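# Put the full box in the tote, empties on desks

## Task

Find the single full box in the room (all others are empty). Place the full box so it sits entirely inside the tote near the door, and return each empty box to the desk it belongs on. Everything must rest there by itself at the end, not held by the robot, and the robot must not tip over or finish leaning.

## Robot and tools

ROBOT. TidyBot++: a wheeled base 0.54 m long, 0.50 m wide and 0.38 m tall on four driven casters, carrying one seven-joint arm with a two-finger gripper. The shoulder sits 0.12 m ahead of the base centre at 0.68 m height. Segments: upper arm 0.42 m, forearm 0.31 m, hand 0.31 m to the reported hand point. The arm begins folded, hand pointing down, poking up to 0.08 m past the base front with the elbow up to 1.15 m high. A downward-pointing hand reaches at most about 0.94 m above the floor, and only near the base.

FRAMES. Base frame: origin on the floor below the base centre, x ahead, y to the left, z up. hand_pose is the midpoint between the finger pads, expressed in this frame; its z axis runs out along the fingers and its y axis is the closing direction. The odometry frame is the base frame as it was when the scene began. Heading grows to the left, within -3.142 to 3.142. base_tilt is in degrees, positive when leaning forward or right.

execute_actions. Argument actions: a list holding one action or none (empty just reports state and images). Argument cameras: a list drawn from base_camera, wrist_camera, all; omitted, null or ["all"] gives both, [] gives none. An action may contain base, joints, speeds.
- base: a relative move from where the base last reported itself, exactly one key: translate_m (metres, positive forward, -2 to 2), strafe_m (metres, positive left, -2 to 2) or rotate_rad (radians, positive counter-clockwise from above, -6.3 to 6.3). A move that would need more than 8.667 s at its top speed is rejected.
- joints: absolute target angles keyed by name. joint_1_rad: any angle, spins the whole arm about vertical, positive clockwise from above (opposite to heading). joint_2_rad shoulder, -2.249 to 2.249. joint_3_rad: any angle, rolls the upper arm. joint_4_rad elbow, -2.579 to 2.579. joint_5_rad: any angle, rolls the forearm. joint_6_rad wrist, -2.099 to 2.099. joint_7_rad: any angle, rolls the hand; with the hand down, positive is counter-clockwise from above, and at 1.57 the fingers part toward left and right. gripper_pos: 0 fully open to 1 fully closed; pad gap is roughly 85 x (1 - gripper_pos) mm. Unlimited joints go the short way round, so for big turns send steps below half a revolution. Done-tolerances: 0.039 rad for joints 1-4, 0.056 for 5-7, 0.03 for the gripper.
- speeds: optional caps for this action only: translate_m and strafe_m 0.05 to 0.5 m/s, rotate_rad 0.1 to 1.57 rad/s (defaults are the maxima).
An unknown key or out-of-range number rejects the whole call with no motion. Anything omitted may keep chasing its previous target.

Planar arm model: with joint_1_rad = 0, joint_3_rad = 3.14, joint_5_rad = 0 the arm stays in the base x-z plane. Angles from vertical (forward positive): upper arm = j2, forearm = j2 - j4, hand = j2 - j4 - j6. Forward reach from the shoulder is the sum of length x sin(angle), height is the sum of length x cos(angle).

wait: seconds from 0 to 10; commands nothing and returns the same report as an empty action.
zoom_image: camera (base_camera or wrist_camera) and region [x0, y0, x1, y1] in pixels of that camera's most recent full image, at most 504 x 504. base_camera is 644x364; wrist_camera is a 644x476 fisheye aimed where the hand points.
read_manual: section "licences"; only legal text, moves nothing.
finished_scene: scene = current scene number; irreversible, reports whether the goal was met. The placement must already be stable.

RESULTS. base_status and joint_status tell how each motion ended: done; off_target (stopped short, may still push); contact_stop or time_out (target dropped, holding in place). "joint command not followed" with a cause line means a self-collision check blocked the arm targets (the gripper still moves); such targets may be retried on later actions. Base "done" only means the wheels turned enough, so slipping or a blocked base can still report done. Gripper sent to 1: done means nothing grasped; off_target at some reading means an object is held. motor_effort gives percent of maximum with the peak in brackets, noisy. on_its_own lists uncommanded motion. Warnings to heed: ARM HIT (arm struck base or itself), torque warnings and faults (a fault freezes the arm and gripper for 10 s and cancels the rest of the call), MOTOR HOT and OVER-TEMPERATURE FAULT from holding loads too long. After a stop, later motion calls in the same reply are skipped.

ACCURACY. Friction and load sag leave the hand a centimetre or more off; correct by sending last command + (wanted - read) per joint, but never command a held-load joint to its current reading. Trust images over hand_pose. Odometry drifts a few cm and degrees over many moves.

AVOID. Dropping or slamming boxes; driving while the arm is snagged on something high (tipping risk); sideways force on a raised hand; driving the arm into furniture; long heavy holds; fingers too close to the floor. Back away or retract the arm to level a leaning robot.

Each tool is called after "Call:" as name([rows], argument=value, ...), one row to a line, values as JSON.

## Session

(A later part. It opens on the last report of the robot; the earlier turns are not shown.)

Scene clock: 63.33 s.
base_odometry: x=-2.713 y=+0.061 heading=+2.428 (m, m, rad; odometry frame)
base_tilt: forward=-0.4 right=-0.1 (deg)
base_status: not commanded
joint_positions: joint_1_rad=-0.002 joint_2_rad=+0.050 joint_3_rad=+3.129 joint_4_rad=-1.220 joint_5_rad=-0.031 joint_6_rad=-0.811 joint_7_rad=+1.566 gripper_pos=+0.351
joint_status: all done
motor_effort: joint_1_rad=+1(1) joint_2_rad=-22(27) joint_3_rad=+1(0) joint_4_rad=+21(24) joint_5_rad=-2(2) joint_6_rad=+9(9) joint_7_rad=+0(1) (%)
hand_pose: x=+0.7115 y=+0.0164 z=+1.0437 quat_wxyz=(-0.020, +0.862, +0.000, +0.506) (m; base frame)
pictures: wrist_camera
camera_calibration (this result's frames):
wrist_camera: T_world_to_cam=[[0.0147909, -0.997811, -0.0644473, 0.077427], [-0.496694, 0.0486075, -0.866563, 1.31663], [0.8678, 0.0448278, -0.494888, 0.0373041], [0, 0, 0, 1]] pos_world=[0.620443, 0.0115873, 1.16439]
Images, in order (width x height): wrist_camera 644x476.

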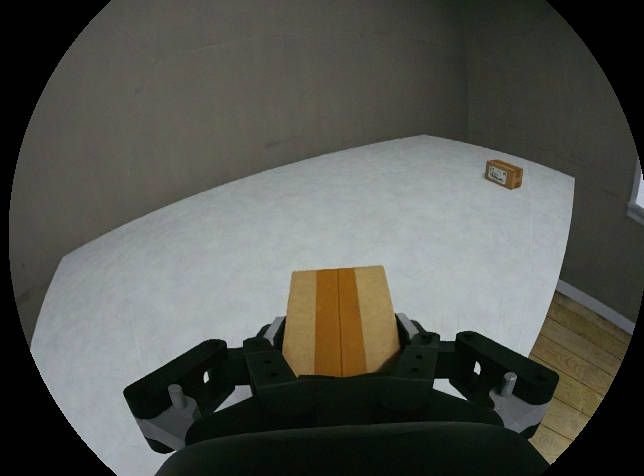

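Call:
execute_actions([
  {"joints":{"joint_2_rad":0.12},"speeds":{}},
], cameras=[])

Call:
execute_actions([
  {"joints":{"gripper_pos":0.0}},
], cameras=[])

Call:
execute_actions([
  {"base":{"translate_m":-0.15}},
], cameras=[])

Call:
execute_actions([
  {"base":{"rotate_rad":0.95},"joints":{"joint_2_rad":0.14,"joint_4_rad":-0.75,"joint_6_rad":-1.26},"speeds":{"rotate_rad":0.6}},
])

action 0: "speeds" must be an object that gives a speed for at least one key that is commanded beside it, as in {"translate_m": 0.5}; or leave "speeds" out

Scene clock: 64.80 s.
base_odometry: x=-2.713 y=+0.061 heading=+2.428 (m, m, rad; odometry frame)
base_tilt: forward=-0.4 right=-0.1 (deg)
base_status: not commanded
joint_positions: joint_1_rad=-0.002 joint_2_rad=+0.050 joint_3_rad=+3.129 joint_4_rad=-1.220 joint_5_rad=-0.031 joint_6_rad=-0.811 joint_7_rad=+1.566 gripper_pos=+0.000
joint_status: all done
motor_effort: joint_1_rad=+1(1) joint_2_rad=-21(22) joint_3_rad=+1(1) joint_4_rad=+21(22) joint_5_rad=-2(1) joint_6_rad=+8(9) joint_7_rad=+0(0) (%)
hand_pose: x=+0.7115 y=+0.0164 z=+1.0437 quat_wxyz=(-0.020, +0.862, +0.000, +0.506) (m; base frame)
pictures: none
No camera images: the call's "cameras" was empty. Leave "cameras" out to get every camera's image.

Scene clock: 66.27 s.
base_odometry: x=-2.600 y=-0.038 heading=+2.428 (m, m, rad; odometry frame)
base_tilt: forward=-0.4 right=-0.1 (deg)
base_status: done
joint_positions: joint_1_rad=-0.002 joint_2_rad=+0.044 joint_3_rad=+3.130 joint_4_rad=-1.220 joint_5_rad=-0.030 joint_6_rad=-0.810 joint_7_rad=+1.566 gripper_pos=+0.000
joint_status: not commanded
motor_effort: joint_1_rad=+1(1) joint_2_rad=-21(24) joint_3_rad=+0(2) joint_4_rad=+21(22) joint_5_rad=-1(2) joint_6_rad=+8(9) joint_7_rad=+0(0) (%)
hand_pose: x=+0.7098 y=+0.0162 z=+1.0470 quat_wxyz=(-0.020, +0.861, +0.000, +0.509) (m; base frame)
pictures: none
No camera images: the call's "cameras" was empty. Leave "cameras" out to get every camera's image.

Scene clock: 68.60 s.
base_odometry: x=-2.600 y=-0.038 heading=-2.905 (m, m, rad; odometry frame)
base_tilt: forward=-0.4 right=-0.1 (deg)
base_status: done
joint_positions: joint_1_rad=-0.002 joint_2_rad=+0.129 joint_3_rad=+3.130 joint_4_rad=-0.771 joint_5_rad=-0.030 joint_6_rad=-1.235 joint_7_rad=+1.566 gripper_pos=+0.000
joint_status: all done
motor_effort: joint_1_rad=+1(2) joint_2_rad=-22(22) joint_3_rad=+1(2) joint_4_rad=+18(22) joint_5_rad=-1(2) joint_6_rad=+8(8) joint_7_rad=+0(0) (%)
hand_pose: x=+0.6822 y=+0.0170 z=+1.1278 quat_wxyz=(-0.020, +0.876, +0.006, +0.482) (m; base frame)
pictures: base_camera, wrist_camera
camera_calibration (this result's frames):
wrist_camera: T_world_to_cam=[[0.02155, -0.998008, -0.0592924, 0.0734094], [-0.544333, 0.0380328, -0.838007, 1.37535], [0.838593, 0.0503339, -0.542429, 0.177767], [0, 0, 0, 1]] pos_world=[0.597994, 0.012007, 1.25333]
Images, in order (width x height): base_camera 644x364, wrist_camera 644x476.

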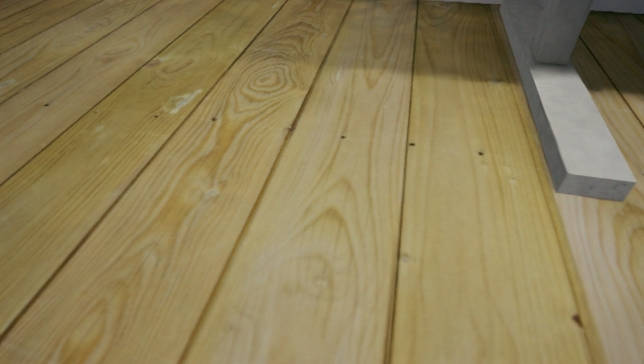

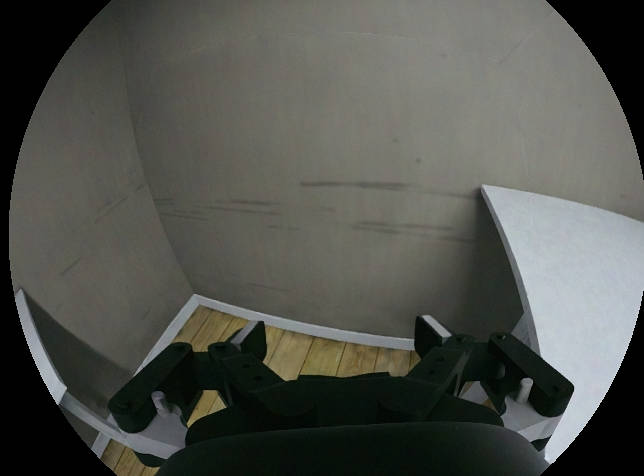

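Call:
execute_actions([
  {"base":{"rotate_rad":-0.5}},
], cameras=["wrist_camera"])

Call:
execute_actions([
  {"base":{"rotate_rad":1.9},"speeds":{"rotate_rad":0.8}},
])

Scene clock: 70.33 s.
base_odometry: x=-2.599 y=-0.038 heading=+2.878 (m, m, rad; odometry frame)
base_tilt: forward=-0.4 right=-0.1 (deg)
base_status: done
joint_positions: joint_1_rad=+0.004 joint_2_rad=+0.133 joint_3_rad=+3.132 joint_4_rad=-0.771 joint_5_rad=-0.030 joint_6_rad=-1.235 joint_7_rad=+1.566 gripper_pos=+0.000
joint_status: not commanded
motor_effort: joint_1_rad=+1(4) joint_2_rad=-21(23) joint_3_rad=+0(2) joint_4_rad=+18(18) joint_5_rad=-2(3) joint_6_rad=+8(8) joint_7_rad=+0(0) (%)
hand_pose: x=+0.6838 y=+0.0128 z=+1.1259 quat_wxyz=(-0.018, +0.877, +0.002, +0.480) (m; base frame)
pictures: wrist_camera
camera_calibration (this result's frames):
wrist_camera: T_world_to_cam=[[0.0136899, -0.998161, -0.0590555, 0.0741734], [-0.546839, 0.0419724, -0.836185, 1.37442], [0.837126, 0.0437411, -0.545258, 0.179848], [0, 0, 0, 1]] pos_world=[0.600015, 0.00848249, 1.25171]
Images, in order (width x height): wrist_camera 644x476.

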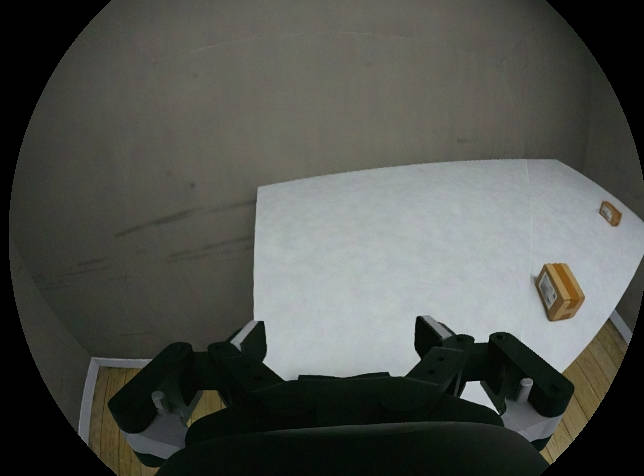

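Scene clock: 73.57 s.
base_odometry: x=-2.599 y=-0.038 heading=-1.505 (m, m, rad; odometry frame)
base_tilt: forward=-0.5 right=-0.1 (deg)
base_status: done
joint_positions: joint_1_rad=+0.001 joint_2_rad=+0.133 joint_3_rad=+3.132 joint_4_rad=-0.771 joint_5_rad=-0.030 joint_6_rad=-1.235 joint_7_rad=+1.566 gripper_pos=+0.000
joint_status: not commanded
motor_effort: joint_1_rad=+1(1) joint_2_rad=-21(22) joint_3_rad=+1(2) joint_4_rad=+19(18) joint_5_rad=-1(3) joint_6_rad=+8(8) joint_7_rad=+0(0) (%)
hand_pose: x=+0.6840 y=+0.0145 z=+1.1256 quat_wxyz=(-0.019, +0.877, +0.004, +0.480) (m; base frame)
pictures: base_camera, wrist_camera
camera_calibration (this result's frames):
wrist_camera: T_world_to_cam=[[0.0167014, -0.998115, -0.0590587, 0.0738154], [-0.547357, 0.0403032, -0.835928, 1.37431], [0.836732, 0.0462874, -0.545652, 0.180167], [0, 0, 0, 1]] pos_world=[0.600252, 0.00994793, 1.25149]
Images, in order (width x height): base_camera 644x364, wrist_camera 644x476.

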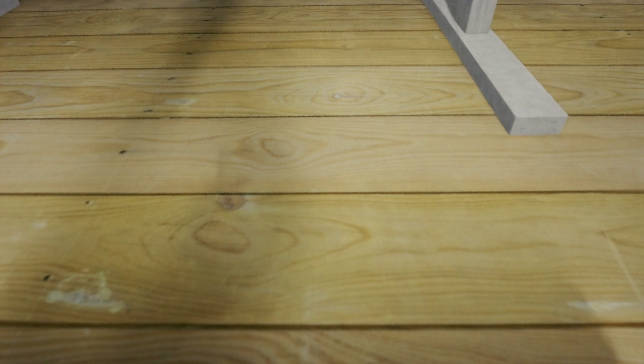

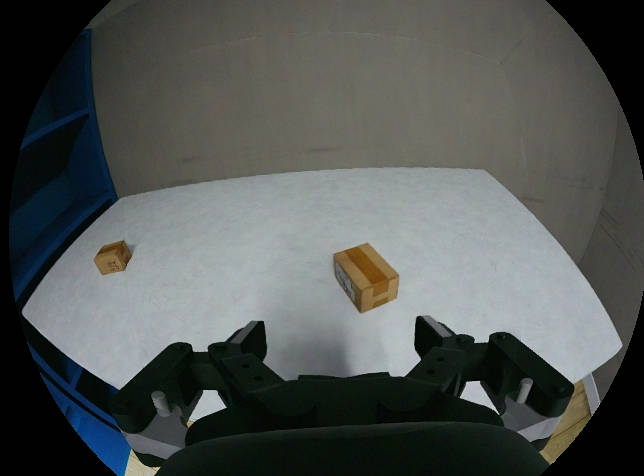

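Call:
execute_actions([
  {"base":{"rotate_rad":0.47}},
], cameras=[])

Call:
execute_actions([
  {"base":{"translate_m":-0.09}},
], cameras=[])

Call:
execute_actions([
  {"base":{"strafe_m":-0.42}},
])

Scene clock: 75.63 s.
base_odometry: x=-2.599 y=-0.038 heading=-1.035 (m, m, rad; odometry frame)
base_tilt: forward=-0.4 right=-0.1 (deg)
base_status: done
joint_positions: joint_1_rad=-0.006 joint_2_rad=+0.134 joint_3_rad=+3.132 joint_4_rad=-0.771 joint_5_rad=-0.030 joint_6_rad=-1.235 joint_7_rad=+1.566 gripper_pos=+0.000
joint_status: not commanded
motor_effort: joint_1_rad=+1(2) joint_2_rad=-22(24) joint_3_rad=+0(2) joint_4_rad=+18(18) joint_5_rad=-1(3) joint_6_rad=+8(8) joint_7_rad=+0(0) (%)
hand_pose: x=+0.6841 y=+0.0180 z=+1.1253 quat_wxyz=(-0.020, +0.877, +0.006, +0.480) (m; base frame)
pictures: none
No camera images: the call's "cameras" was empty. Leave "cameras" out to get every camera's image.

Scene clock: 77.00 s.
base_odometry: x=-2.646 y=+0.040 heading=-1.034 (m, m, rad; odometry frame)
base_tilt: forward=-0.5 right=-0.1 (deg)
base_status: done
joint_positions: joint_1_rad=-0.006 joint_2_rad=+0.135 joint_3_rad=+3.132 joint_4_rad=-0.768 joint_5_rad=-0.030 joint_6_rad=-1.237 joint_7_rad=+1.566 gripper_pos=+0.000
joint_status: not commanded
motor_effort: joint_1_rad=+1(0) joint_2_rad=-22(25) joint_3_rad=+1(0) joint_4_rad=+19(20) joint_5_rad=-1(1) joint_6_rad=+8(8) joint_7_rad=+0(0) (%)
hand_pose: x=+0.6844 y=+0.0180 z=+1.1255 quat_wxyz=(-0.020, +0.877, +0.006, +0.480) (m; base frame)
pictures: none
No camera images: the call's "cameras" was empty. Leave "cameras" out to get every camera's image.

Scene clock: 79.20 s.
base_odometry: x=-3.007 y=-0.175 heading=-1.034 (m, m, rad; odometry frame)
base_tilt: forward=-0.4 right=-0.1 (deg)
base_status: done
joint_positions: joint_1_rad=-0.001 joint_2_rad=+0.135 joint_3_rad=+3.132 joint_4_rad=-0.768 joint_5_rad=-0.030 joint_6_rad=-1.237 joint_7_rad=+1.566 gripper_pos=+0.000
joint_status: not commanded
motor_effort: joint_1_rad=+0(4) joint_2_rad=-22(22) joint_3_rad=+0(3) joint_4_rad=+18(19) joint_5_rad=-1(4) joint_6_rad=+8(8) joint_7_rad=+0(0) (%)
hand_pose: x=+0.6844 y=+0.0152 z=+1.1255 quat_wxyz=(-0.019, +0.877, +0.004, +0.480) (m; base frame)
pictures: base_camera, wrist_camera
camera_calibration (this result's frames):
wrist_camera: T_world_to_cam=[[0.0178935, -0.998105, -0.0588779, 0.0734786], [-0.548317, 0.0394465, -0.83534, 1.3744], [0.836079, 0.0472309, -0.546572, 0.181176], [0, 0, 0, 1]] pos_world=[0.600817, 0.0105669, 1.25145]
Images, in order (width x height): base_camera 644x364, wrist_camera 644x476.

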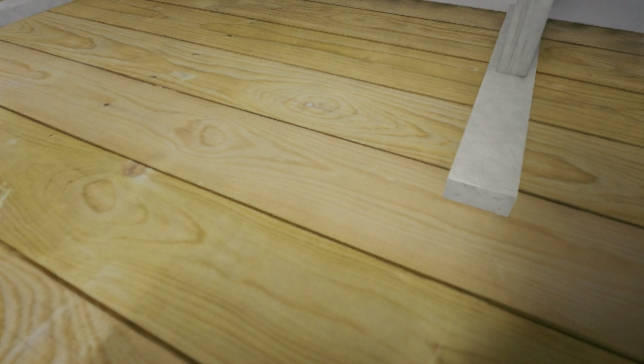

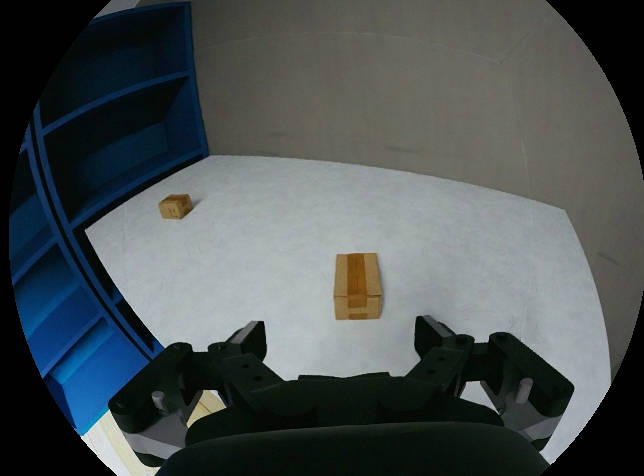

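Call:
execute_actions([
  {"base":{"strafe_m":-0.03},"joints":{"joint_2_rad":0.125,"joint_4_rad":-1.235,"joint_6_rad":-0.79}},
], cameras=[])

Call:
execute_actions([
  {"base":{"translate_m":0.08},"speeds":{"translate_m":0.1}},
])

Scene clock: 81.20 s.
base_odometry: x=-3.033 y=-0.190 heading=-1.035 (m, m, rad; odometry frame)
base_tilt: forward=-0.5 right=-0.1 (deg)
base_status: done
joint_positions: joint_1_rad=+0.003 joint_2_rad=+0.135 joint_3_rad=+3.132 joint_4_rad=-1.215 joint_5_rad=-0.030 joint_6_rad=-0.815 joint_7_rad=+1.566 gripper_pos=+0.000
joint_status: all done
motor_effort: joint_1_rad=+1(2) joint_2_rad=-24(25) joint_3_rad=+1(2) joint_4_rad=+22(22) joint_5_rad=-1(3) joint_6_rad=+8(8) joint_7_rad=+0(0) (%)
hand_pose: x=+0.7401 y=+0.0116 z=+0.9936 quat_wxyz=(-0.018, +0.883, -0.004, +0.469) (m; base frame)
pictures: none
No camera images: the call's "cameras" was empty. Leave "cameras" out to get every camera's image.

Scene clock: 82.57 s.
base_odometry: x=-2.992 y=-0.259 heading=-1.035 (m, m, rad; odometry frame)
base_tilt: forward=-0.5 right=-0.1 (deg)
base_status: done
joint_positions: joint_1_rad=+0.003 joint_2_rad=+0.129 joint_3_rad=+3.132 joint_4_rad=-1.215 joint_5_rad=-0.030 joint_6_rad=-0.813 joint_7_rad=+1.566 gripper_pos=+0.000
joint_status: not commanded
motor_effort: joint_1_rad=+0(0) joint_2_rad=-23(27) joint_3_rad=+0(0) joint_4_rad=+21(22) joint_5_rad=+0(0) joint_6_rad=+8(8) joint_7_rad=+0(0) (%)
hand_pose: x=+0.7386 y=+0.0116 z=+0.9973 quat_wxyz=(-0.018, +0.881, -0.004, +0.472) (m; base frame)
pictures: base_camera, wrist_camera
camera_calibration (this result's frames):
wrist_camera: T_world_to_cam=[[0.00184668, -0.997931, -0.0642702, 0.0786169], [-0.561923, 0.0521281, -0.825545, 1.2973], [0.827187, 0.0376394, -0.560664, 0.086735], [0, 0, 0, 1]] pos_world=[0.657092, 0.00756378, 1.12466]
Images, in order (width x height): base_camera 644x364, wrist_camera 644x476.

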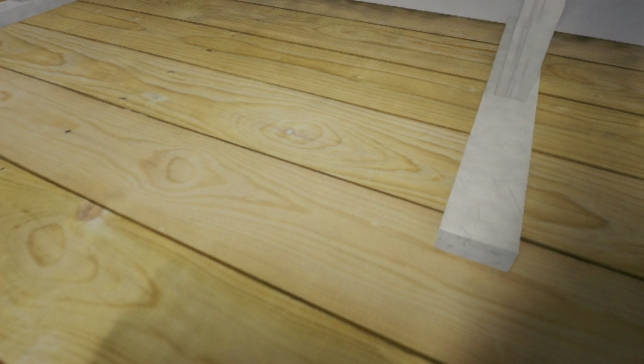

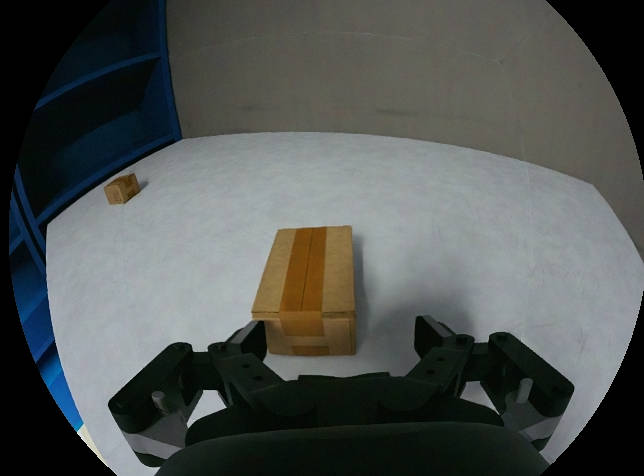

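Call:
execute_actions([
  {"base":{"translate_m":-0.03},"speeds":{"translate_m":0.1}},
], cameras=[])

Call:
execute_actions([
  {"base":{"strafe_m":0.025},"speeds":{"strafe_m":0.1}},
])

Scene clock: 83.73 s.
base_odometry: x=-3.007 y=-0.233 heading=-1.035 (m, m, rad; odometry frame)
base_tilt: forward=-0.5 right=-0.1 (deg)
base_status: done
joint_positions: joint_1_rad=+0.003 joint_2_rad=+0.122 joint_3_rad=+3.132 joint_4_rad=-1.216 joint_5_rad=-0.030 joint_6_rad=-0.812 joint_7_rad=+1.566 gripper_pos=+0.000
joint_status: not commanded
motor_effort: joint_1_rad=+1(0) joint_2_rad=-24(27) joint_3_rad=+0(1) joint_4_rad=+21(23) joint_5_rad=-2(2) joint_6_rad=+8(9) joint_7_rad=+0(0) (%)
hand_pose: x=+0.7364 y=+0.0116 z=+1.0018 quat_wxyz=(-0.018, +0.879, -0.004, +0.476) (m; base frame)
pictures: none
No camera images: the call's "cameras" was empty. Leave "cameras" out to get every camera's image.

Scene clock: 84.57 s.
base_odometry: x=-2.985 y=-0.220 heading=-1.035 (m, m, rad; odometry frame)
base_tilt: forward=-0.4 right=-0.1 (deg)
base_status: done
joint_positions: joint_1_rad=+0.000 joint_2_rad=+0.122 joint_3_rad=+3.133 joint_4_rad=-1.216 joint_5_rad=-0.030 joint_6_rad=-0.812 joint_7_rad=+1.566 gripper_pos=+0.000
joint_status: not commanded
motor_effort: joint_1_rad=+0(2) joint_2_rad=-24(25) joint_3_rad=+1(2) joint_4_rad=+21(22) joint_5_rad=-2(2) joint_6_rad=+8(8) joint_7_rad=+0(0) (%)
hand_pose: x=+0.7364 y=+0.0134 z=+1.0018 quat_wxyz=(-0.018, +0.879, -0.002, +0.476) (m; base frame)
pictures: base_camera, wrist_camera
camera_calibration (this result's frames):
wrist_camera: T_world_to_cam=[[0.00521074, -0.99793, -0.0640932, 0.0780328], [-0.555435, 0.0504094, -0.83003, 1.29952], [0.831543, 0.0399247, -0.554023, 0.0810911], [0, 0, 0, 1]] pos_world=[0.653961, 0.00912575, 1.12857]
Images, in order (width x height): base_camera 644x364, wrist_camera 644x476.

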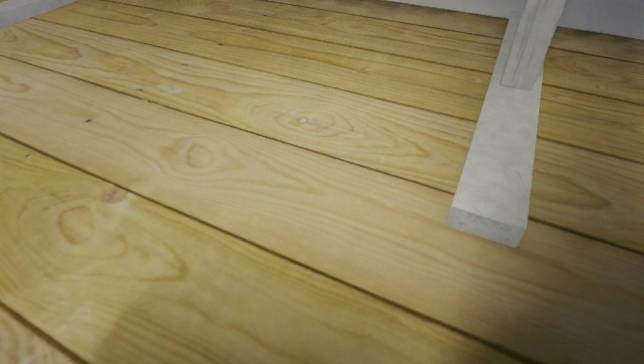

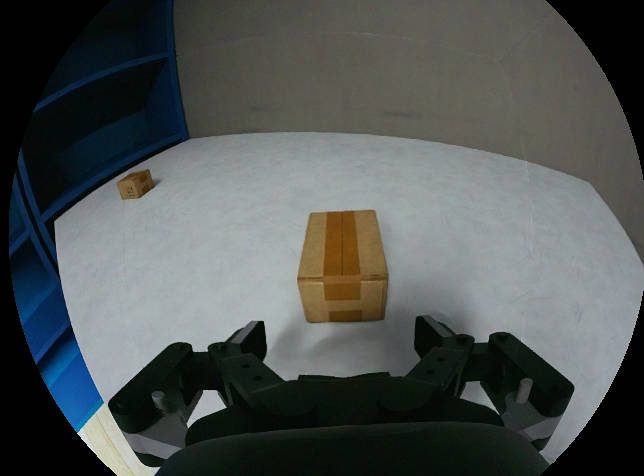

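Call:
execute_actions([
  {"base":{"translate_m":0.085},"speeds":{"translate_m":0.1}},
], cameras=["wrist_camera"])

Call:
execute_actions([
  {"joints":{"gripper_pos":1.0}},
], cameras=[])

Call:
execute_actions([
  {"joints":{"joint_2_rad":0.07}},
], cameras=["wrist_camera"])

Scene clock: 86.30 s.
base_odometry: x=-2.942 y=-0.294 heading=-1.035 (m, m, rad; odometry frame)
base_tilt: forward=-0.4 right=-0.1 (deg)
base_status: done
joint_positions: joint_1_rad=+0.000 joint_2_rad=+0.126 joint_3_rad=+3.133 joint_4_rad=-1.216 joint_5_rad=-0.030 joint_6_rad=-0.811 joint_7_rad=+1.566 gripper_pos=+0.000
joint_status: not commanded
motor_effort: joint_1_rad=+1(1) joint_2_rad=-24(27) joint_3_rad=+0(0) joint_4_rad=+21(22) joint_5_rad=-1(2) joint_6_rad=+8(9) joint_7_rad=+0(0) (%)
hand_pose: x=+0.7377 y=+0.0134 z=+0.9997 quat_wxyz=(-0.018, +0.880, -0.002, +0.474) (m; base frame)
pictures: wrist_camera
camera_calibration (this result's frames):
wrist_camera: T_world_to_cam=[[0.00499463, -0.99793, -0.0641183, 0.0780704], [-0.557911, 0.0504313, -0.828367, 1.2986], [0.829886, 0.0399097, -0.556504, 0.0825871], [0, 0, 0, 1]] pos_world=[0.655578, 0.00912243, 1.12669]
Images, in order (width x height): wrist_camera 644x476.

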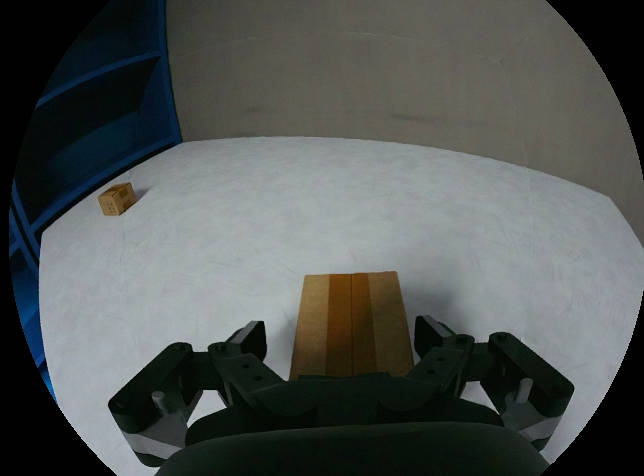

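Scene clock: 87.40 s.
base_odometry: x=-2.942 y=-0.294 heading=-1.035 (m, m, rad; odometry frame)
base_tilt: forward=-0.4 right=-0.1 (deg)
base_status: not commanded
joint_positions: joint_1_rad=+0.000 joint_2_rad=+0.125 joint_3_rad=+3.133 joint_4_rad=-1.216 joint_5_rad=-0.030 joint_6_rad=-0.810 joint_7_rad=+1.566 gripper_pos=+0.356
joint_status: gripper_pos off_target (ended at +0.356, target +1.000)
motor_effort: joint_1_rad=+1(1) joint_2_rad=-23(24) joint_3_rad=+0(0) joint_4_rad=+21(22) joint_5_rad=-1(1) joint_6_rad=+7(8) joint_7_rad=+0(0) (%)
hand_pose: x=+0.7376 y=+0.0134 z=+1.0004 quat_wxyz=(-0.018, +0.880, -0.002, +0.475) (m; base frame)
pictures: none
No camera images: the call's "cameras" was empty. Leave "cameras" out to get every camera's image.

Scene clock: 88.30 s.
base_odometry: x=-2.942 y=-0.294 heading=-1.035 (m, m, rad; odometry frame)
base_tilt: forward=-0.5 right=-0.1 (deg)
base_status: not commanded
joint_positions: joint_1_rad=+0.000 joint_2_rad=+0.074 joint_3_rad=+3.133 joint_4_rad=-1.220 joint_5_rad=-0.030 joint_6_rad=-0.810 joint_7_rad=+1.566 gripper_pos=+0.356
joint_status: all done
motor_effort: joint_1_rad=+1(1) joint_2_rad=-22(25) joint_3_rad=+1(1) joint_4_rad=+20(22) joint_5_rad=-1(2) joint_6_rad=+8(8) joint_7_rad=+0(0) (%)
hand_pose: x=+0.7205 y=+0.0134 z=+1.0293 quat_wxyz=(-0.018, +0.868, -0.002, +0.496) (m; base frame)
pictures: wrist_camera
camera_calibration (this result's frames):
wrist_camera: T_world_to_cam=[[0.00809483, -0.99793, -0.063797, 0.0774785], [-0.516598, 0.0504526, -0.854741, 1.31091], [0.85619, 0.0398764, -0.51512, 0.0518022], [0, 0, 0, 1]] pos_world=[0.632235, 0.0091135, 1.15212]
Images, in order (width x height): wrist_camera 644x476.

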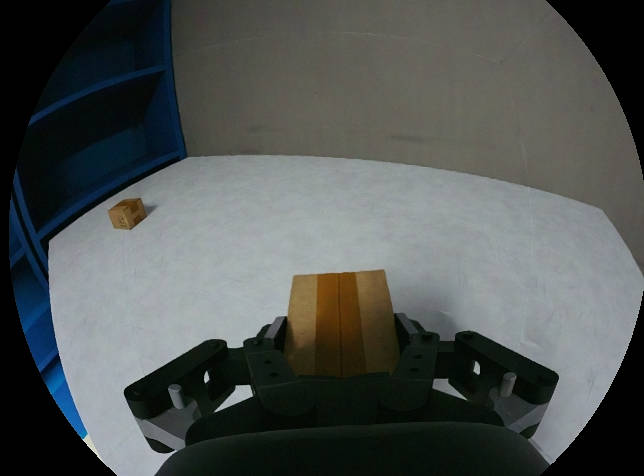

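Call:
execute_actions([
  {"joints":{"joint_2_rad":0.13}},
], cameras=[])

Call:
execute_actions([
  {"joints":{"gripper_pos":0.0}},
], cameras=[])

Call:
execute_actions([
  {"base":{"translate_m":-0.2}},
], cameras=[])

Call:
execute_actions([
  {"base":{"rotate_rad":-0.53},"joints":{"joint_2_rad":0.14,"joint_4_rad":-0.75,"joint_6_rad":-1.26}},
], cameras=[])

Call:
execute_actions([
  {"base":{"strafe_m":1.2}},
])

Scene clock: 89.40 s.
base_odometry: x=-2.942 y=-0.293 heading=-1.035 (m, m, rad; odometry frame)
base_tilt: forward=-0.4 right=-0.1 (deg)
base_status: not commanded
joint_positions: joint_1_rad=+0.000 joint_2_rad=+0.123 joint_3_rad=+3.133 joint_4_rad=-1.220 joint_5_rad=-0.030 joint_6_rad=-0.806 joint_7_rad=+1.566 gripper_pos=+0.356
joint_status: all done
motor_effort: joint_1_rad=+0(1) joint_2_rad=-24(25) joint_3_rad=+0(1) joint_4_rad=+22(22) joint_5_rad=-1(1) joint_6_rad=+8(8) joint_7_rad=+0(0) (%)
hand_pose: x=+0.7373 y=+0.0134 z=+1.0005 quat_wxyz=(-0.018, +0.879, -0.002, +0.476) (m; base frame)
pictures: none
No camera images: the call's "cameras" was empty. Leave "cameras" out to get every camera's image.

Scene clock: 90.50 s.
base_odometry: x=-2.942 y=-0.293 heading=-1.035 (m, m, rad; odometry frame)
base_tilt: forward=-0.5 right=-0.1 (deg)
base_status: not commanded
joint_positions: joint_1_rad=+0.000 joint_2_rad=+0.123 joint_3_rad=+3.133 joint_4_rad=-1.220 joint_5_rad=-0.030 joint_6_rad=-0.806 joint_7_rad=+1.566 gripper_pos=+0.000
joint_status: all done
motor_effort: joint_1_rad=+1(1) joint_2_rad=-24(24) joint_3_rad=+0(0) joint_4_rad=+21(22) joint_5_rad=-1(1) joint_6_rad=+8(8) joint_7_rad=+0(0) (%)
hand_pose: x=+0.7373 y=+0.0134 z=+1.0005 quat_wxyz=(-0.018, +0.879, -0.002, +0.476) (m; base frame)
pictures: none
No camera images: the call's "cameras" was empty. Leave "cameras" out to get every camera's image.

Scene clock: 92.17 s.
base_odometry: x=-3.044 y=-0.121 heading=-1.035 (m, m, rad; odometry frame)
base_tilt: forward=-0.4 right=-0.1 (deg)
base_status: done
joint_positions: joint_1_rad=+0.000 joint_2_rad=+0.126 joint_3_rad=+3.133 joint_4_rad=-1.220 joint_5_rad=-0.030 joint_6_rad=-0.806 joint_7_rad=+1.566 gripper_pos=+0.000
joint_status: not commanded
motor_effort: joint_1_rad=+1(1) joint_2_rad=-25(28) joint_3_rad=+0(1) joint_4_rad=+22(22) joint_5_rad=-1(2) joint_6_rad=+8(8) joint_7_rad=+0(0) (%)
hand_pose: x=+0.7382 y=+0.0134 z=+0.9987 quat_wxyz=(-0.018, +0.880, -0.002, +0.475) (m; base frame)
pictures: none
No camera images: the call's "cameras" was empty. Leave "cameras" out to get every camera's image.

Scene clock: 93.83 s.
base_odometry: x=-3.044 y=-0.121 heading=-1.565 (m, m, rad; odometry frame)
base_tilt: forward=-0.4 right=-0.1 (deg)
base_status: done
joint_positions: joint_1_rad=+0.008 joint_2_rad=+0.135 joint_3_rad=+3.138 joint_4_rad=-0.770 joint_5_rad=-0.030 joint_6_rad=-1.236 joint_7_rad=+1.566 gripper_pos=+0.000
joint_status: all done
motor_effort: joint_1_rad=+0(3) joint_2_rad=-21(26) joint_3_rad=+0(3) joint_4_rad=+18(23) joint_5_rad=+0(2) joint_6_rad=+8(8) joint_7_rad=+0(0) (%)
hand_pose: x=+0.6847 y=+0.0073 z=+1.1251 quat_wxyz=(-0.015, +0.877, -0.002, +0.480) (m; base frame)
pictures: none
No camera images: the call's "cameras" was empty. Leave "cameras" out to get every camera's image.

Scene clock: 97.60 s.
base_odometry: x=-1.844 y=-0.115 heading=-1.565 (m, m, rad; odometry frame)
base_tilt: forward=-0.5 right=-0.1 (deg)
base_status: done
joint_positions: joint_1_rad=+0.006 joint_2_rad=+0.135 joint_3_rad=+3.138 joint_4_rad=-0.770 joint_5_rad=-0.029 joint_6_rad=-1.236 joint_7_rad=+1.566 gripper_pos=+0.000
joint_status: not commanded
motor_effort: joint_1_rad=+1(2) joint_2_rad=-22(22) joint_3_rad=+1(1) joint_4_rad=+19(18) joint_5_rad=-1(3) joint_6_rad=+8(8) joint_7_rad=+0(0) (%)
hand_pose: x=+0.6846 y=+0.0085 z=+1.1251 quat_wxyz=(-0.015, +0.877, -0.001, +0.480) (m; base frame)
pictures: base_camera, wrist_camera
camera_calibration (this result's frames):
wrist_camera: T_world_to_cam=[[0.00544692, -0.998331, -0.0574962, 0.0737812], [-0.547756, 0.0451252, -0.83542, 1.37418], [0.83662, 0.0360444, -0.546596, 0.180864], [0, 0, 0, 1]] pos_world=[0.601, 0.00512872, 1.25112]
Images, in order (width x height): base_camera 644x364, wrist_camera 644x476.

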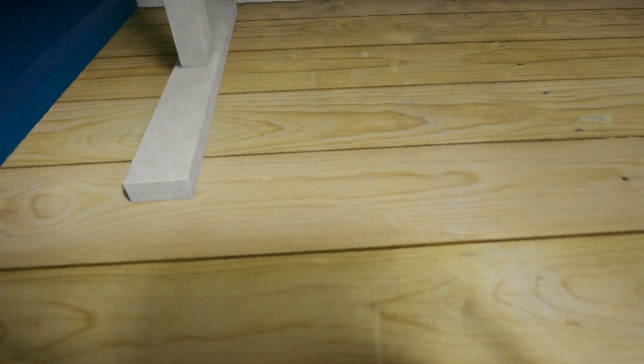

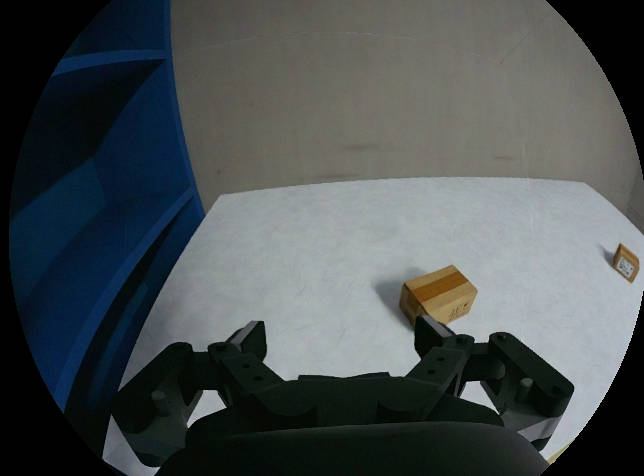

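Call:
execute_actions([
  {"base":{"translate_m":-0.05},"joints":{"gripper_pos":1.0}},
], cameras=[])

Call:
execute_actions([
  {"base":{"strafe_m":-0.18},"joints":{"joint_2_rad":0.125,"joint_4_rad":-1.235,"joint_6_rad":-0.79}},
])

Scene clock: 99.73 s.
base_odometry: x=-1.844 y=-0.065 heading=-1.565 (m, m, rad; odometry frame)
base_tilt: forward=-0.4 right=-0.1 (deg)
base_status: done
joint_positions: joint_1_rad=+0.006 joint_2_rad=+0.134 joint_3_rad=+3.138 joint_4_rad=-0.768 joint_5_rad=-0.029 joint_6_rad=-1.237 joint_7_rad=+1.566 gripper_pos=+0.999
joint_status: all done
motor_effort: joint_1_rad=+1(1) joint_2_rad=-22(25) joint_3_rad=+1(1) joint_4_rad=+19(18) joint_5_rad=-1(2) joint_6_rad=+8(9) joint_7_rad=+0(0) (%)
hand_pose: x=+0.6841 y=+0.0085 z=+1.1260 quat_wxyz=(-0.015, +0.877, -0.001, +0.480) (m; base frame)
pictures: none
No camera images: the call's "cameras" was empty. Leave "cameras" out to get every camera's image.

Scene clock: 101.40 s.
base_odometry: x=-2.024 y=-0.066 heading=-1.565 (m, m, rad; odometry frame)
base_tilt: forward=-0.4 right=-0.1 (deg)
base_status: done
joint_positions: joint_1_rad=+0.006 joint_2_rad=+0.134 joint_3_rad=+3.138 joint_4_rad=-1.215 joint_5_rad=-0.029 joint_6_rad=-0.815 joint_7_rad=+1.566 gripper_pos=+0.999
joint_status: all done
motor_effort: joint_1_rad=+1(2) joint_2_rad=-24(25) joint_3_rad=+0(2) joint_4_rad=+21(21) joint_5_rad=-1(2) joint_6_rad=+8(8) joint_7_rad=+0(0) (%)
hand_pose: x=+0.7399 y=+0.0061 z=+0.9944 quat_wxyz=(-0.015, +0.883, -0.007, +0.470) (m; base frame)
pictures: base_camera, wrist_camera
camera_calibration (this result's frames):
wrist_camera: T_world_to_cam=[[-0.00756915, -0.998003, -0.0627111, 0.0783457], [-0.565935, 0.0559783, -0.822547, 1.29589], [0.824415, 0.0292644, -0.565228, 0.0908888], [0, 0, 0, 1]] pos_world=[0.659054, 0.00298756, 1.12222]
Images, in order (width x height): base_camera 644x364, wrist_camera 644x476.

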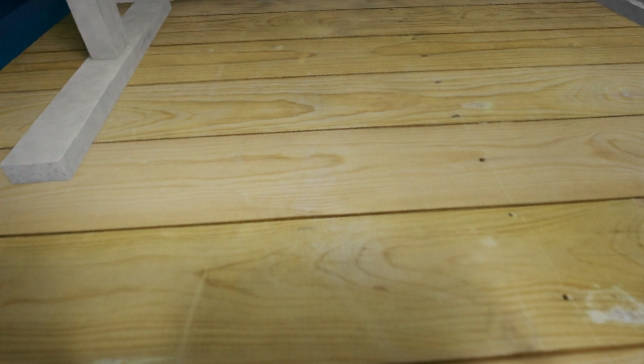

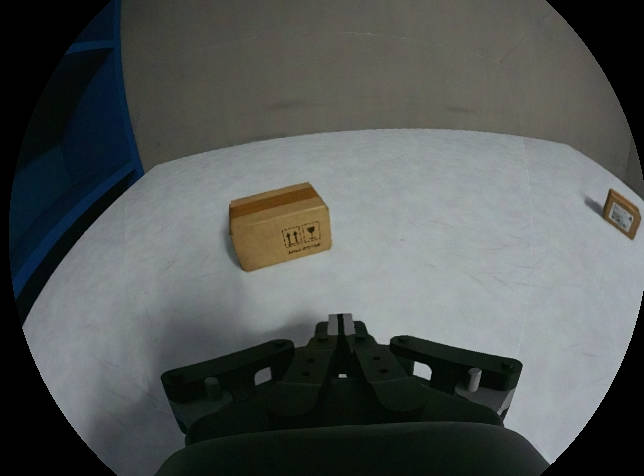

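Call:
execute_actions([
  {"base":{"strafe_m":0.035},"speeds":{"strafe_m":0.1}},
], cameras=[])

Call:
execute_actions([
  {"base":{"translate_m":0.15},"speeds":{"translate_m":0.08}},
])

Scene clock: 102.70 s.
base_odometry: x=-1.989 y=-0.065 heading=-1.566 (m, m, rad; odometry frame)
base_tilt: forward=-0.4 right=-0.1 (deg)
base_status: done
joint_positions: joint_1_rad=+0.004 joint_2_rad=+0.134 joint_3_rad=+3.138 joint_4_rad=-1.215 joint_5_rad=-0.029 joint_6_rad=-0.814 joint_7_rad=+1.566 gripper_pos=+0.999
joint_status: not commanded
motor_effort: joint_1_rad=+1(2) joint_2_rad=-24(25) joint_3_rad=+1(3) joint_4_rad=+22(21) joint_5_rad=-2(2) joint_6_rad=+8(8) joint_7_rad=+0(0) (%)
hand_pose: x=+0.7399 y=+0.0077 z=+0.9944 quat_wxyz=(-0.015, +0.883, -0.006, +0.470) (m; base frame)
pictures: none
No camera images: the call's "cameras" was empty. Leave "cameras" out to get every camera's image.

Scene clock: 105.10 s.
base_odometry: x=-1.988 y=-0.216 heading=-1.566 (m, m, rad; odometry frame)
base_tilt: forward=-0.4 right=-0.1 (deg)
base_status: done
joint_positions: joint_1_rad=+0.004 joint_2_rad=+0.129 joint_3_rad=+3.138 joint_4_rad=-1.216 joint_5_rad=-0.029 joint_6_rad=-0.814 joint_7_rad=+1.566 gripper_pos=+0.999
joint_status: not commanded
motor_effort: joint_1_rad=+1(0) joint_2_rad=-24(27) joint_3_rad=+0(0) joint_4_rad=+21(24) joint_5_rad=-1(1) joint_6_rad=+8(9) joint_7_rad=+0(0) (%)
hand_pose: x=+0.7386 y=+0.0077 z=+0.9972 quat_wxyz=(-0.015, +0.881, -0.006, +0.472) (m; base frame)
pictures: base_camera, wrist_camera
camera_calibration (this result's frames):
wrist_camera: T_world_to_cam=[[-0.00468388, -0.99802, -0.0627235, 0.0780036], [-0.561885, 0.0545128, -0.825417, 1.29726], [0.827202, 0.0313772, -0.561027, 0.0872394], [0, 0, 0, 1]] pos_world=[0.657109, 0.00439481, 1.12461]
Images, in order (width x height): base_camera 644x364, wrist_camera 644x476.

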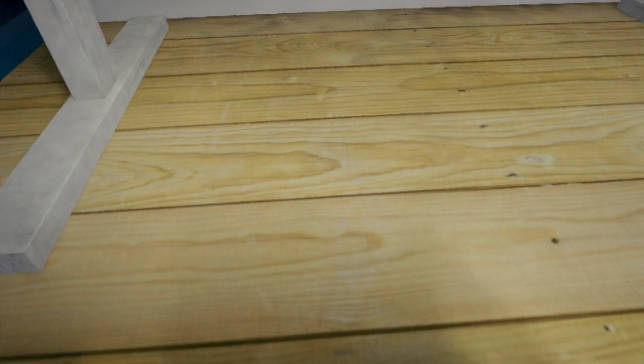

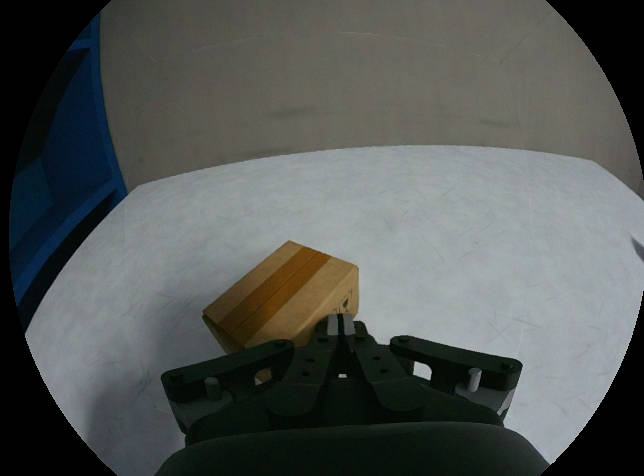

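Call:
execute_actions([
  {"base":{"translate_m":0.06},"speeds":{"translate_m":0.08}},
], cameras=[])

Call:
execute_actions([
  {"base":{"translate_m":-0.12},"speeds":{"translate_m":0.15}},
])

Scene clock: 106.63 s.
base_odometry: x=-1.988 y=-0.276 heading=-1.566 (m, m, rad; odometry frame)
base_tilt: forward=-0.5 right=-0.1 (deg)
base_status: done
joint_positions: joint_1_rad=+0.004 joint_2_rad=+0.125 joint_3_rad=+3.138 joint_4_rad=-1.216 joint_5_rad=-0.029 joint_6_rad=-0.813 joint_7_rad=+1.566 gripper_pos=+0.999
joint_status: not commanded
motor_effort: joint_1_rad=+0(0) joint_2_rad=-24(26) joint_3_rad=+0(1) joint_4_rad=+20(22) joint_5_rad=-2(2) joint_6_rad=+8(9) joint_7_rad=+0(0) (%)
hand_pose: x=+0.7375 y=+0.0077 z=+0.9994 quat_wxyz=(-0.015, +0.880, -0.006, +0.474) (m; base frame)
pictures: none
No camera images: the call's "cameras" was empty. Leave "cameras" out to get every camera's image.

Scene clock: 108.10 s.
base_odometry: x=-1.989 y=-0.156 heading=-1.566 (m, m, rad; odometry frame)
base_tilt: forward=-0.5 right=-0.1 (deg)
base_status: done
joint_positions: joint_1_rad=+0.004 joint_2_rad=+0.123 joint_3_rad=+3.138 joint_4_rad=-1.216 joint_5_rad=-0.029 joint_6_rad=-0.811 joint_7_rad=+1.566 gripper_pos=+0.999
joint_status: not commanded
motor_effort: joint_1_rad=+0(2) joint_2_rad=-25(27) joint_3_rad=+1(1) joint_4_rad=+22(23) joint_5_rad=-1(2) joint_6_rad=+8(9) joint_7_rad=+0(0) (%)
hand_pose: x=+0.7371 y=+0.0077 z=+1.0008 quat_wxyz=(-0.015, +0.880, -0.006, +0.475) (m; base frame)
pictures: base_camera, wrist_camera
camera_calibration (this result's frames):
wrist_camera: T_world_to_cam=[[-0.004302, -0.99802, -0.0627503, 0.0779614], [-0.55595, 0.0545463, -0.829424, 1.29905], [0.831205, 0.0313178, -0.555084, 0.0815948], [0, 0, 0, 1]] pos_world=[0.654722, 0.00439315, 1.12765]
Images, in order (width x height): base_camera 644x364, wrist_camera 644x476.

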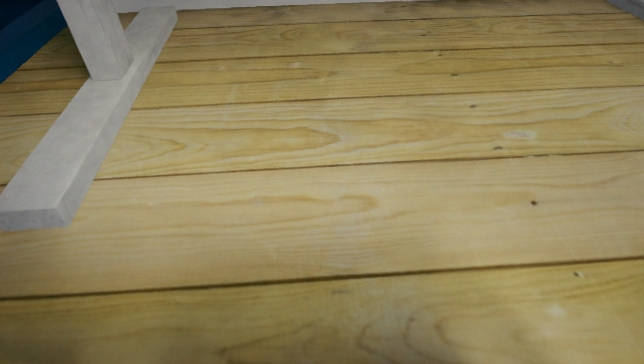

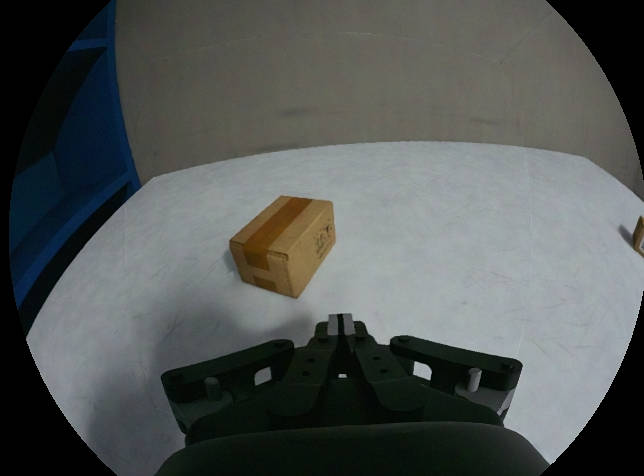

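Call:
execute_actions([
  {"base":{"strafe_m":0.24},"joints":{"joint_1_rad":0.32,"joint_2_rad":0.14,"joint_4_rad":-0.75,"joint_6_rad":-1.26,"gripper_pos":0}},
], cameras=[])

Call:
execute_actions([
  {"base":{"translate_m":0.08},"speeds":{"translate_m":0.15}},
])

Scene clock: 110.73 s.
base_odometry: x=-1.749 y=-0.154 heading=-1.565 (m, m, rad; odometry frame)
base_tilt: forward=-0.4 right=-0.1 (deg)
base_status: done
joint_positions: joint_1_rad=+0.302 joint_2_rad=+0.131 joint_3_rad=+3.138 joint_4_rad=-0.770 joint_5_rad=-0.029 joint_6_rad=-1.236 joint_7_rad=+1.566 gripper_pos=+0.000
joint_status: all done
motor_effort: joint_1_rad=+1(3) joint_2_rad=-21(27) joint_3_rad=+1(2) joint_4_rad=+18(23) joint_5_rad=-1(2) joint_6_rad=+8(9) joint_7_rad=+0(0) (%)
hand_pose: x=+0.6608 y=-0.1567 z=+1.1274 quat_wxyz=(+0.056, +0.867, -0.130, +0.478) (m; base frame)
pictures: none
No camera images: the call's "cameras" was empty. Leave "cameras" out to get every camera's image.

Scene clock: 111.93 s.
base_odometry: x=-1.748 y=-0.234 heading=-1.565 (m, m, rad; odometry frame)
base_tilt: forward=-0.4 right=-0.1 (deg)
base_status: done
joint_positions: joint_1_rad=+0.305 joint_2_rad=+0.142 joint_3_rad=+3.138 joint_4_rad=-0.769 joint_5_rad=-0.029 joint_6_rad=-1.237 joint_7_rad=+1.566 gripper_pos=+0.000
joint_status: not commanded
motor_effort: joint_1_rad=+1(0) joint_2_rad=-22(25) joint_3_rad=+0(0) joint_4_rad=+19(20) joint_5_rad=-1(1) joint_6_rad=+8(8) joint_7_rad=+0(0) (%)
hand_pose: x=+0.6648 y=-0.1592 z=+1.1214 quat_wxyz=(+0.056, +0.869, -0.132, +0.474) (m; base frame)
pictures: base_camera, wrist_camera
camera_calibration (this result's frames):
wrist_camera: T_world_to_cam=[[-0.289098, -0.955571, -0.0575083, 0.108822], [-0.515852, 0.206108, -0.831515, 1.3678], [0.806424, -0.210723, -0.552518, 0.188873], [0, 0, 0, 1]] pos_world=[0.584728, -0.138126, 1.24796]
Images, in order (width x height): base_camera 644x364, wrist_camera 644x476.

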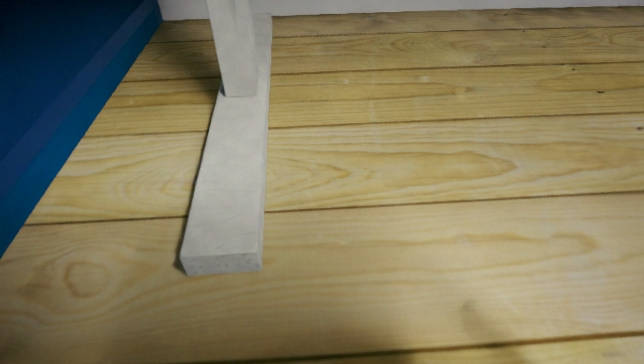

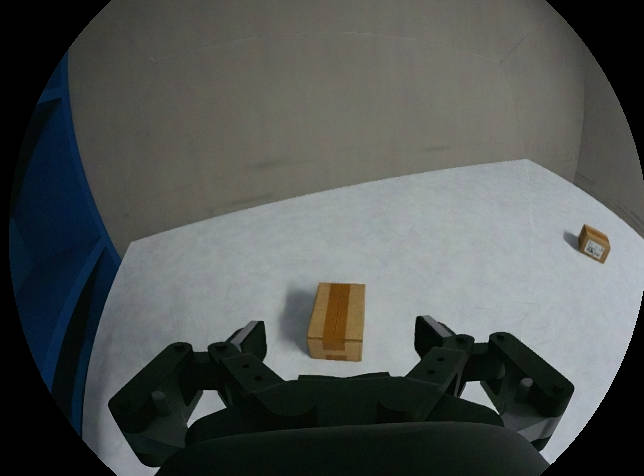

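Call:
execute_actions([
  {"joints":{"joint_2_rad":0.125,"joint_4_rad":-1.235,"joint_6_rad":-0.79}},
], cameras=["wrist_camera"])

Call:
execute_actions([
  {"base":{"translate_m":0.05},"speeds":{"translate_m":0.08}},
], cameras=["wrist_camera"])

Scene clock: 113.93 s.
base_odometry: x=-1.748 y=-0.234 heading=-1.565 (m, m, rad; odometry frame)
base_tilt: forward=-0.4 right=-0.1 (deg)
base_status: not commanded
joint_positions: joint_1_rad=+0.305 joint_2_rad=+0.137 joint_3_rad=+3.138 joint_4_rad=-1.215 joint_5_rad=-0.029 joint_6_rad=-0.815 joint_7_rad=+1.566 gripper_pos=+0.000
joint_status: all done
motor_effort: joint_1_rad=+1(1) joint_2_rad=-24(26) joint_3_rad=+0(0) joint_4_rad=+21(22) joint_5_rad=-2(1) joint_6_rad=+8(8) joint_7_rad=+0(0) (%)
hand_pose: x=+0.7153 y=-0.1769 z=+0.9923 quat_wxyz=(+0.055, +0.872, -0.139, +0.465) (m; base frame)
pictures: wrist_camera
camera_calibration (this result's frames):
wrist_camera: T_world_to_cam=[[-0.300627, -0.951679, -0.0627008, 0.11321], [-0.52713, 0.220584, -0.820656, 1.28999], [0.794832, -0.21366, -0.567972, 0.096262], [0, 0, 0, 1]] pos_world=[0.637513, -0.156244, 1.12041]
Images, in order (width x height): wrist_camera 644x476.

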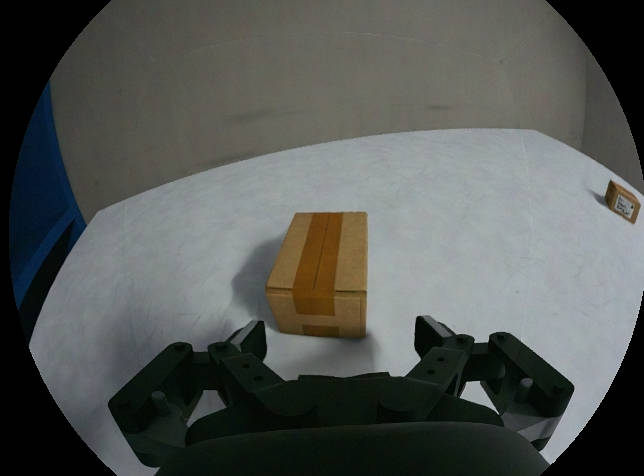

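Scene clock: 115.10 s.
base_odometry: x=-1.748 y=-0.284 heading=-1.565 (m, m, rad; odometry frame)
base_tilt: forward=-0.4 right=-0.1 (deg)
base_status: done
joint_positions: joint_1_rad=+0.306 joint_2_rad=+0.130 joint_3_rad=+3.138 joint_4_rad=-1.215 joint_5_rad=-0.029 joint_6_rad=-0.813 joint_7_rad=+1.566 gripper_pos=+0.000
joint_status: not commanded
motor_effort: joint_1_rad=+1(1) joint_2_rad=-24(27) joint_3_rad=+0(0) joint_4_rad=+22(22) joint_5_rad=-1(2) joint_6_rad=+8(8) joint_7_rad=+0(0) (%)
hand_pose: x=+0.7131 y=-0.1769 z=+0.9970 quat_wxyz=(+0.056, +0.871, -0.139, +0.469) (m; base frame)
pictures: wrist_camera
camera_calibration (this result's frames):
wrist_camera: T_world_to_cam=[[-0.301126, -0.95152, -0.0627213, 0.113276], [-0.520517, 0.219125, -0.825255, 1.29228], [0.79899, -0.215858, -0.561266, 0.0905774], [0, 0, 0, 1]] pos_world=[0.634394, -0.155836, 1.12441]
Images, in order (width x height): wrist_camera 644x476.

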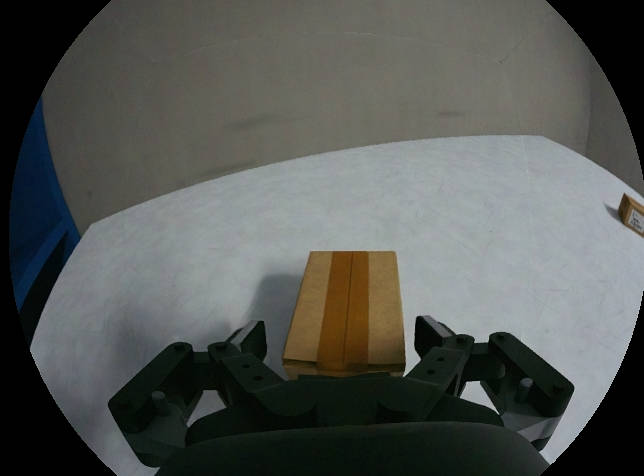

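Call:
execute_actions([
  {"base":{"translate_m":0.02},"speeds":{"translate_m":0.08}},
], cameras=[])

Call:
execute_actions([
  {"joints":{"gripper_pos":1.0}},
], cameras=[])

Call:
execute_actions([
  {"joints":{"joint_2_rad":0.07}},
], cameras=["wrist_camera"])

Scene clock: 116.13 s.
base_odometry: x=-1.748 y=-0.305 heading=-1.565 (m, m, rad; odometry frame)
base_tilt: forward=-0.4 right=-0.1 (deg)
base_status: done
joint_positions: joint_1_rad=+0.306 joint_2_rad=+0.130 joint_3_rad=+3.138 joint_4_rad=-1.215 joint_5_rad=-0.029 joint_6_rad=-0.813 joint_7_rad=+1.566 gripper_pos=+0.000
joint_status: not commanded
motor_effort: joint_1_rad=+1(0) joint_2_rad=-24(26) joint_3_rad=+0(0) joint_4_rad=+21(22) joint_5_rad=-2(1) joint_6_rad=+8(8) joint_7_rad=+0(0) (%)
hand_pose: x=+0.7131 y=-0.1773 z=+0.9969 quat_wxyz=(+0.056, +0.870, -0.139, +0.469) (m; base frame)
pictures: none
No camera images: the call's "cameras" was empty. Leave "cameras" out to get every camera's image.

Scene clock: 117.23 s.
base_odometry: x=-1.748 y=-0.305 heading=-1.565 (m, m, rad; odometry frame)
base_tilt: forward=-0.4 right=-0.1 (deg)
base_status: not commanded
joint_positions: joint_1_rad=+0.315 joint_2_rad=+0.124 joint_3_rad=+3.138 joint_4_rad=-1.216 joint_5_rad=-0.029 joint_6_rad=-0.809 joint_7_rad=+1.566 gripper_pos=+0.352
joint_status: gripper_pos off_target (ended at +0.352, target +1.000)
motor_effort: joint_1_rad=+1(2) joint_2_rad=-23(26) joint_3_rad=+1(2) joint_4_rad=+20(23) joint_5_rad=-1(3) joint_6_rad=+8(10) joint_7_rad=+0(0) (%)
hand_pose: x=+0.7102 y=-0.1821 z=+1.0013 quat_wxyz=(+0.059, +0.868, -0.142, +0.473) (m; base frame)
pictures: none
No camera images: the call's "cameras" was empty. Leave "cameras" out to get every camera's image.

Scene clock: 118.10 s.
base_odometry: x=-1.748 y=-0.305 heading=-1.565 (m, m, rad; odometry frame)
base_tilt: forward=-0.4 right=-0.1 (deg)
base_status: not commanded
joint_positions: joint_1_rad=+0.315 joint_2_rad=+0.096 joint_3_rad=+3.138 joint_4_rad=-1.232 joint_5_rad=-0.029 joint_6_rad=-0.809 joint_7_rad=+1.566 gripper_pos=+0.352
joint_status: all done
motor_effort: joint_1_rad=+1(1) joint_2_rad=-26(27) joint_3_rad=+1(0) joint_4_rad=+24(26) joint_5_rad=-2(1) joint_6_rad=+10(11) joint_7_rad=+0(0) (%)
hand_pose: x=+0.7001 y=-0.1788 z=+1.0094 quat_wxyz=(+0.059, +0.865, -0.142, +0.478) (m; base frame)
pictures: wrist_camera
camera_calibration (this result's frames):
wrist_camera: T_world_to_cam=[[-0.308918, -0.949035, -0.0624618, 0.113918], [-0.501657, 0.218384, -0.837047, 1.29473], [0.808028, -0.227244, -0.543553, 0.0812709], [0, 0, 0, 1]] pos_world=[0.619033, -0.156168, 1.13504]
Images, in order (width x height): wrist_camera 644x476.

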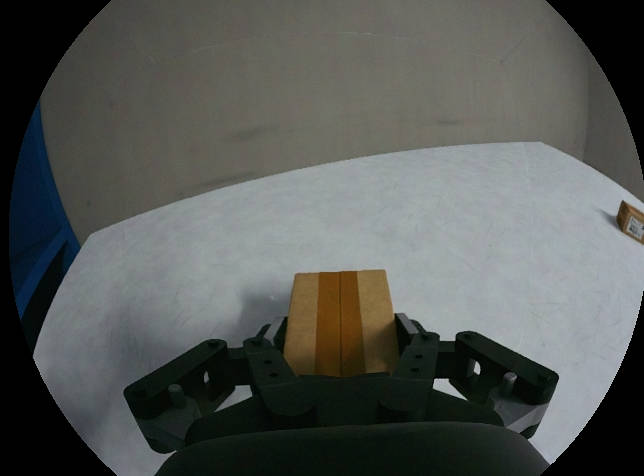

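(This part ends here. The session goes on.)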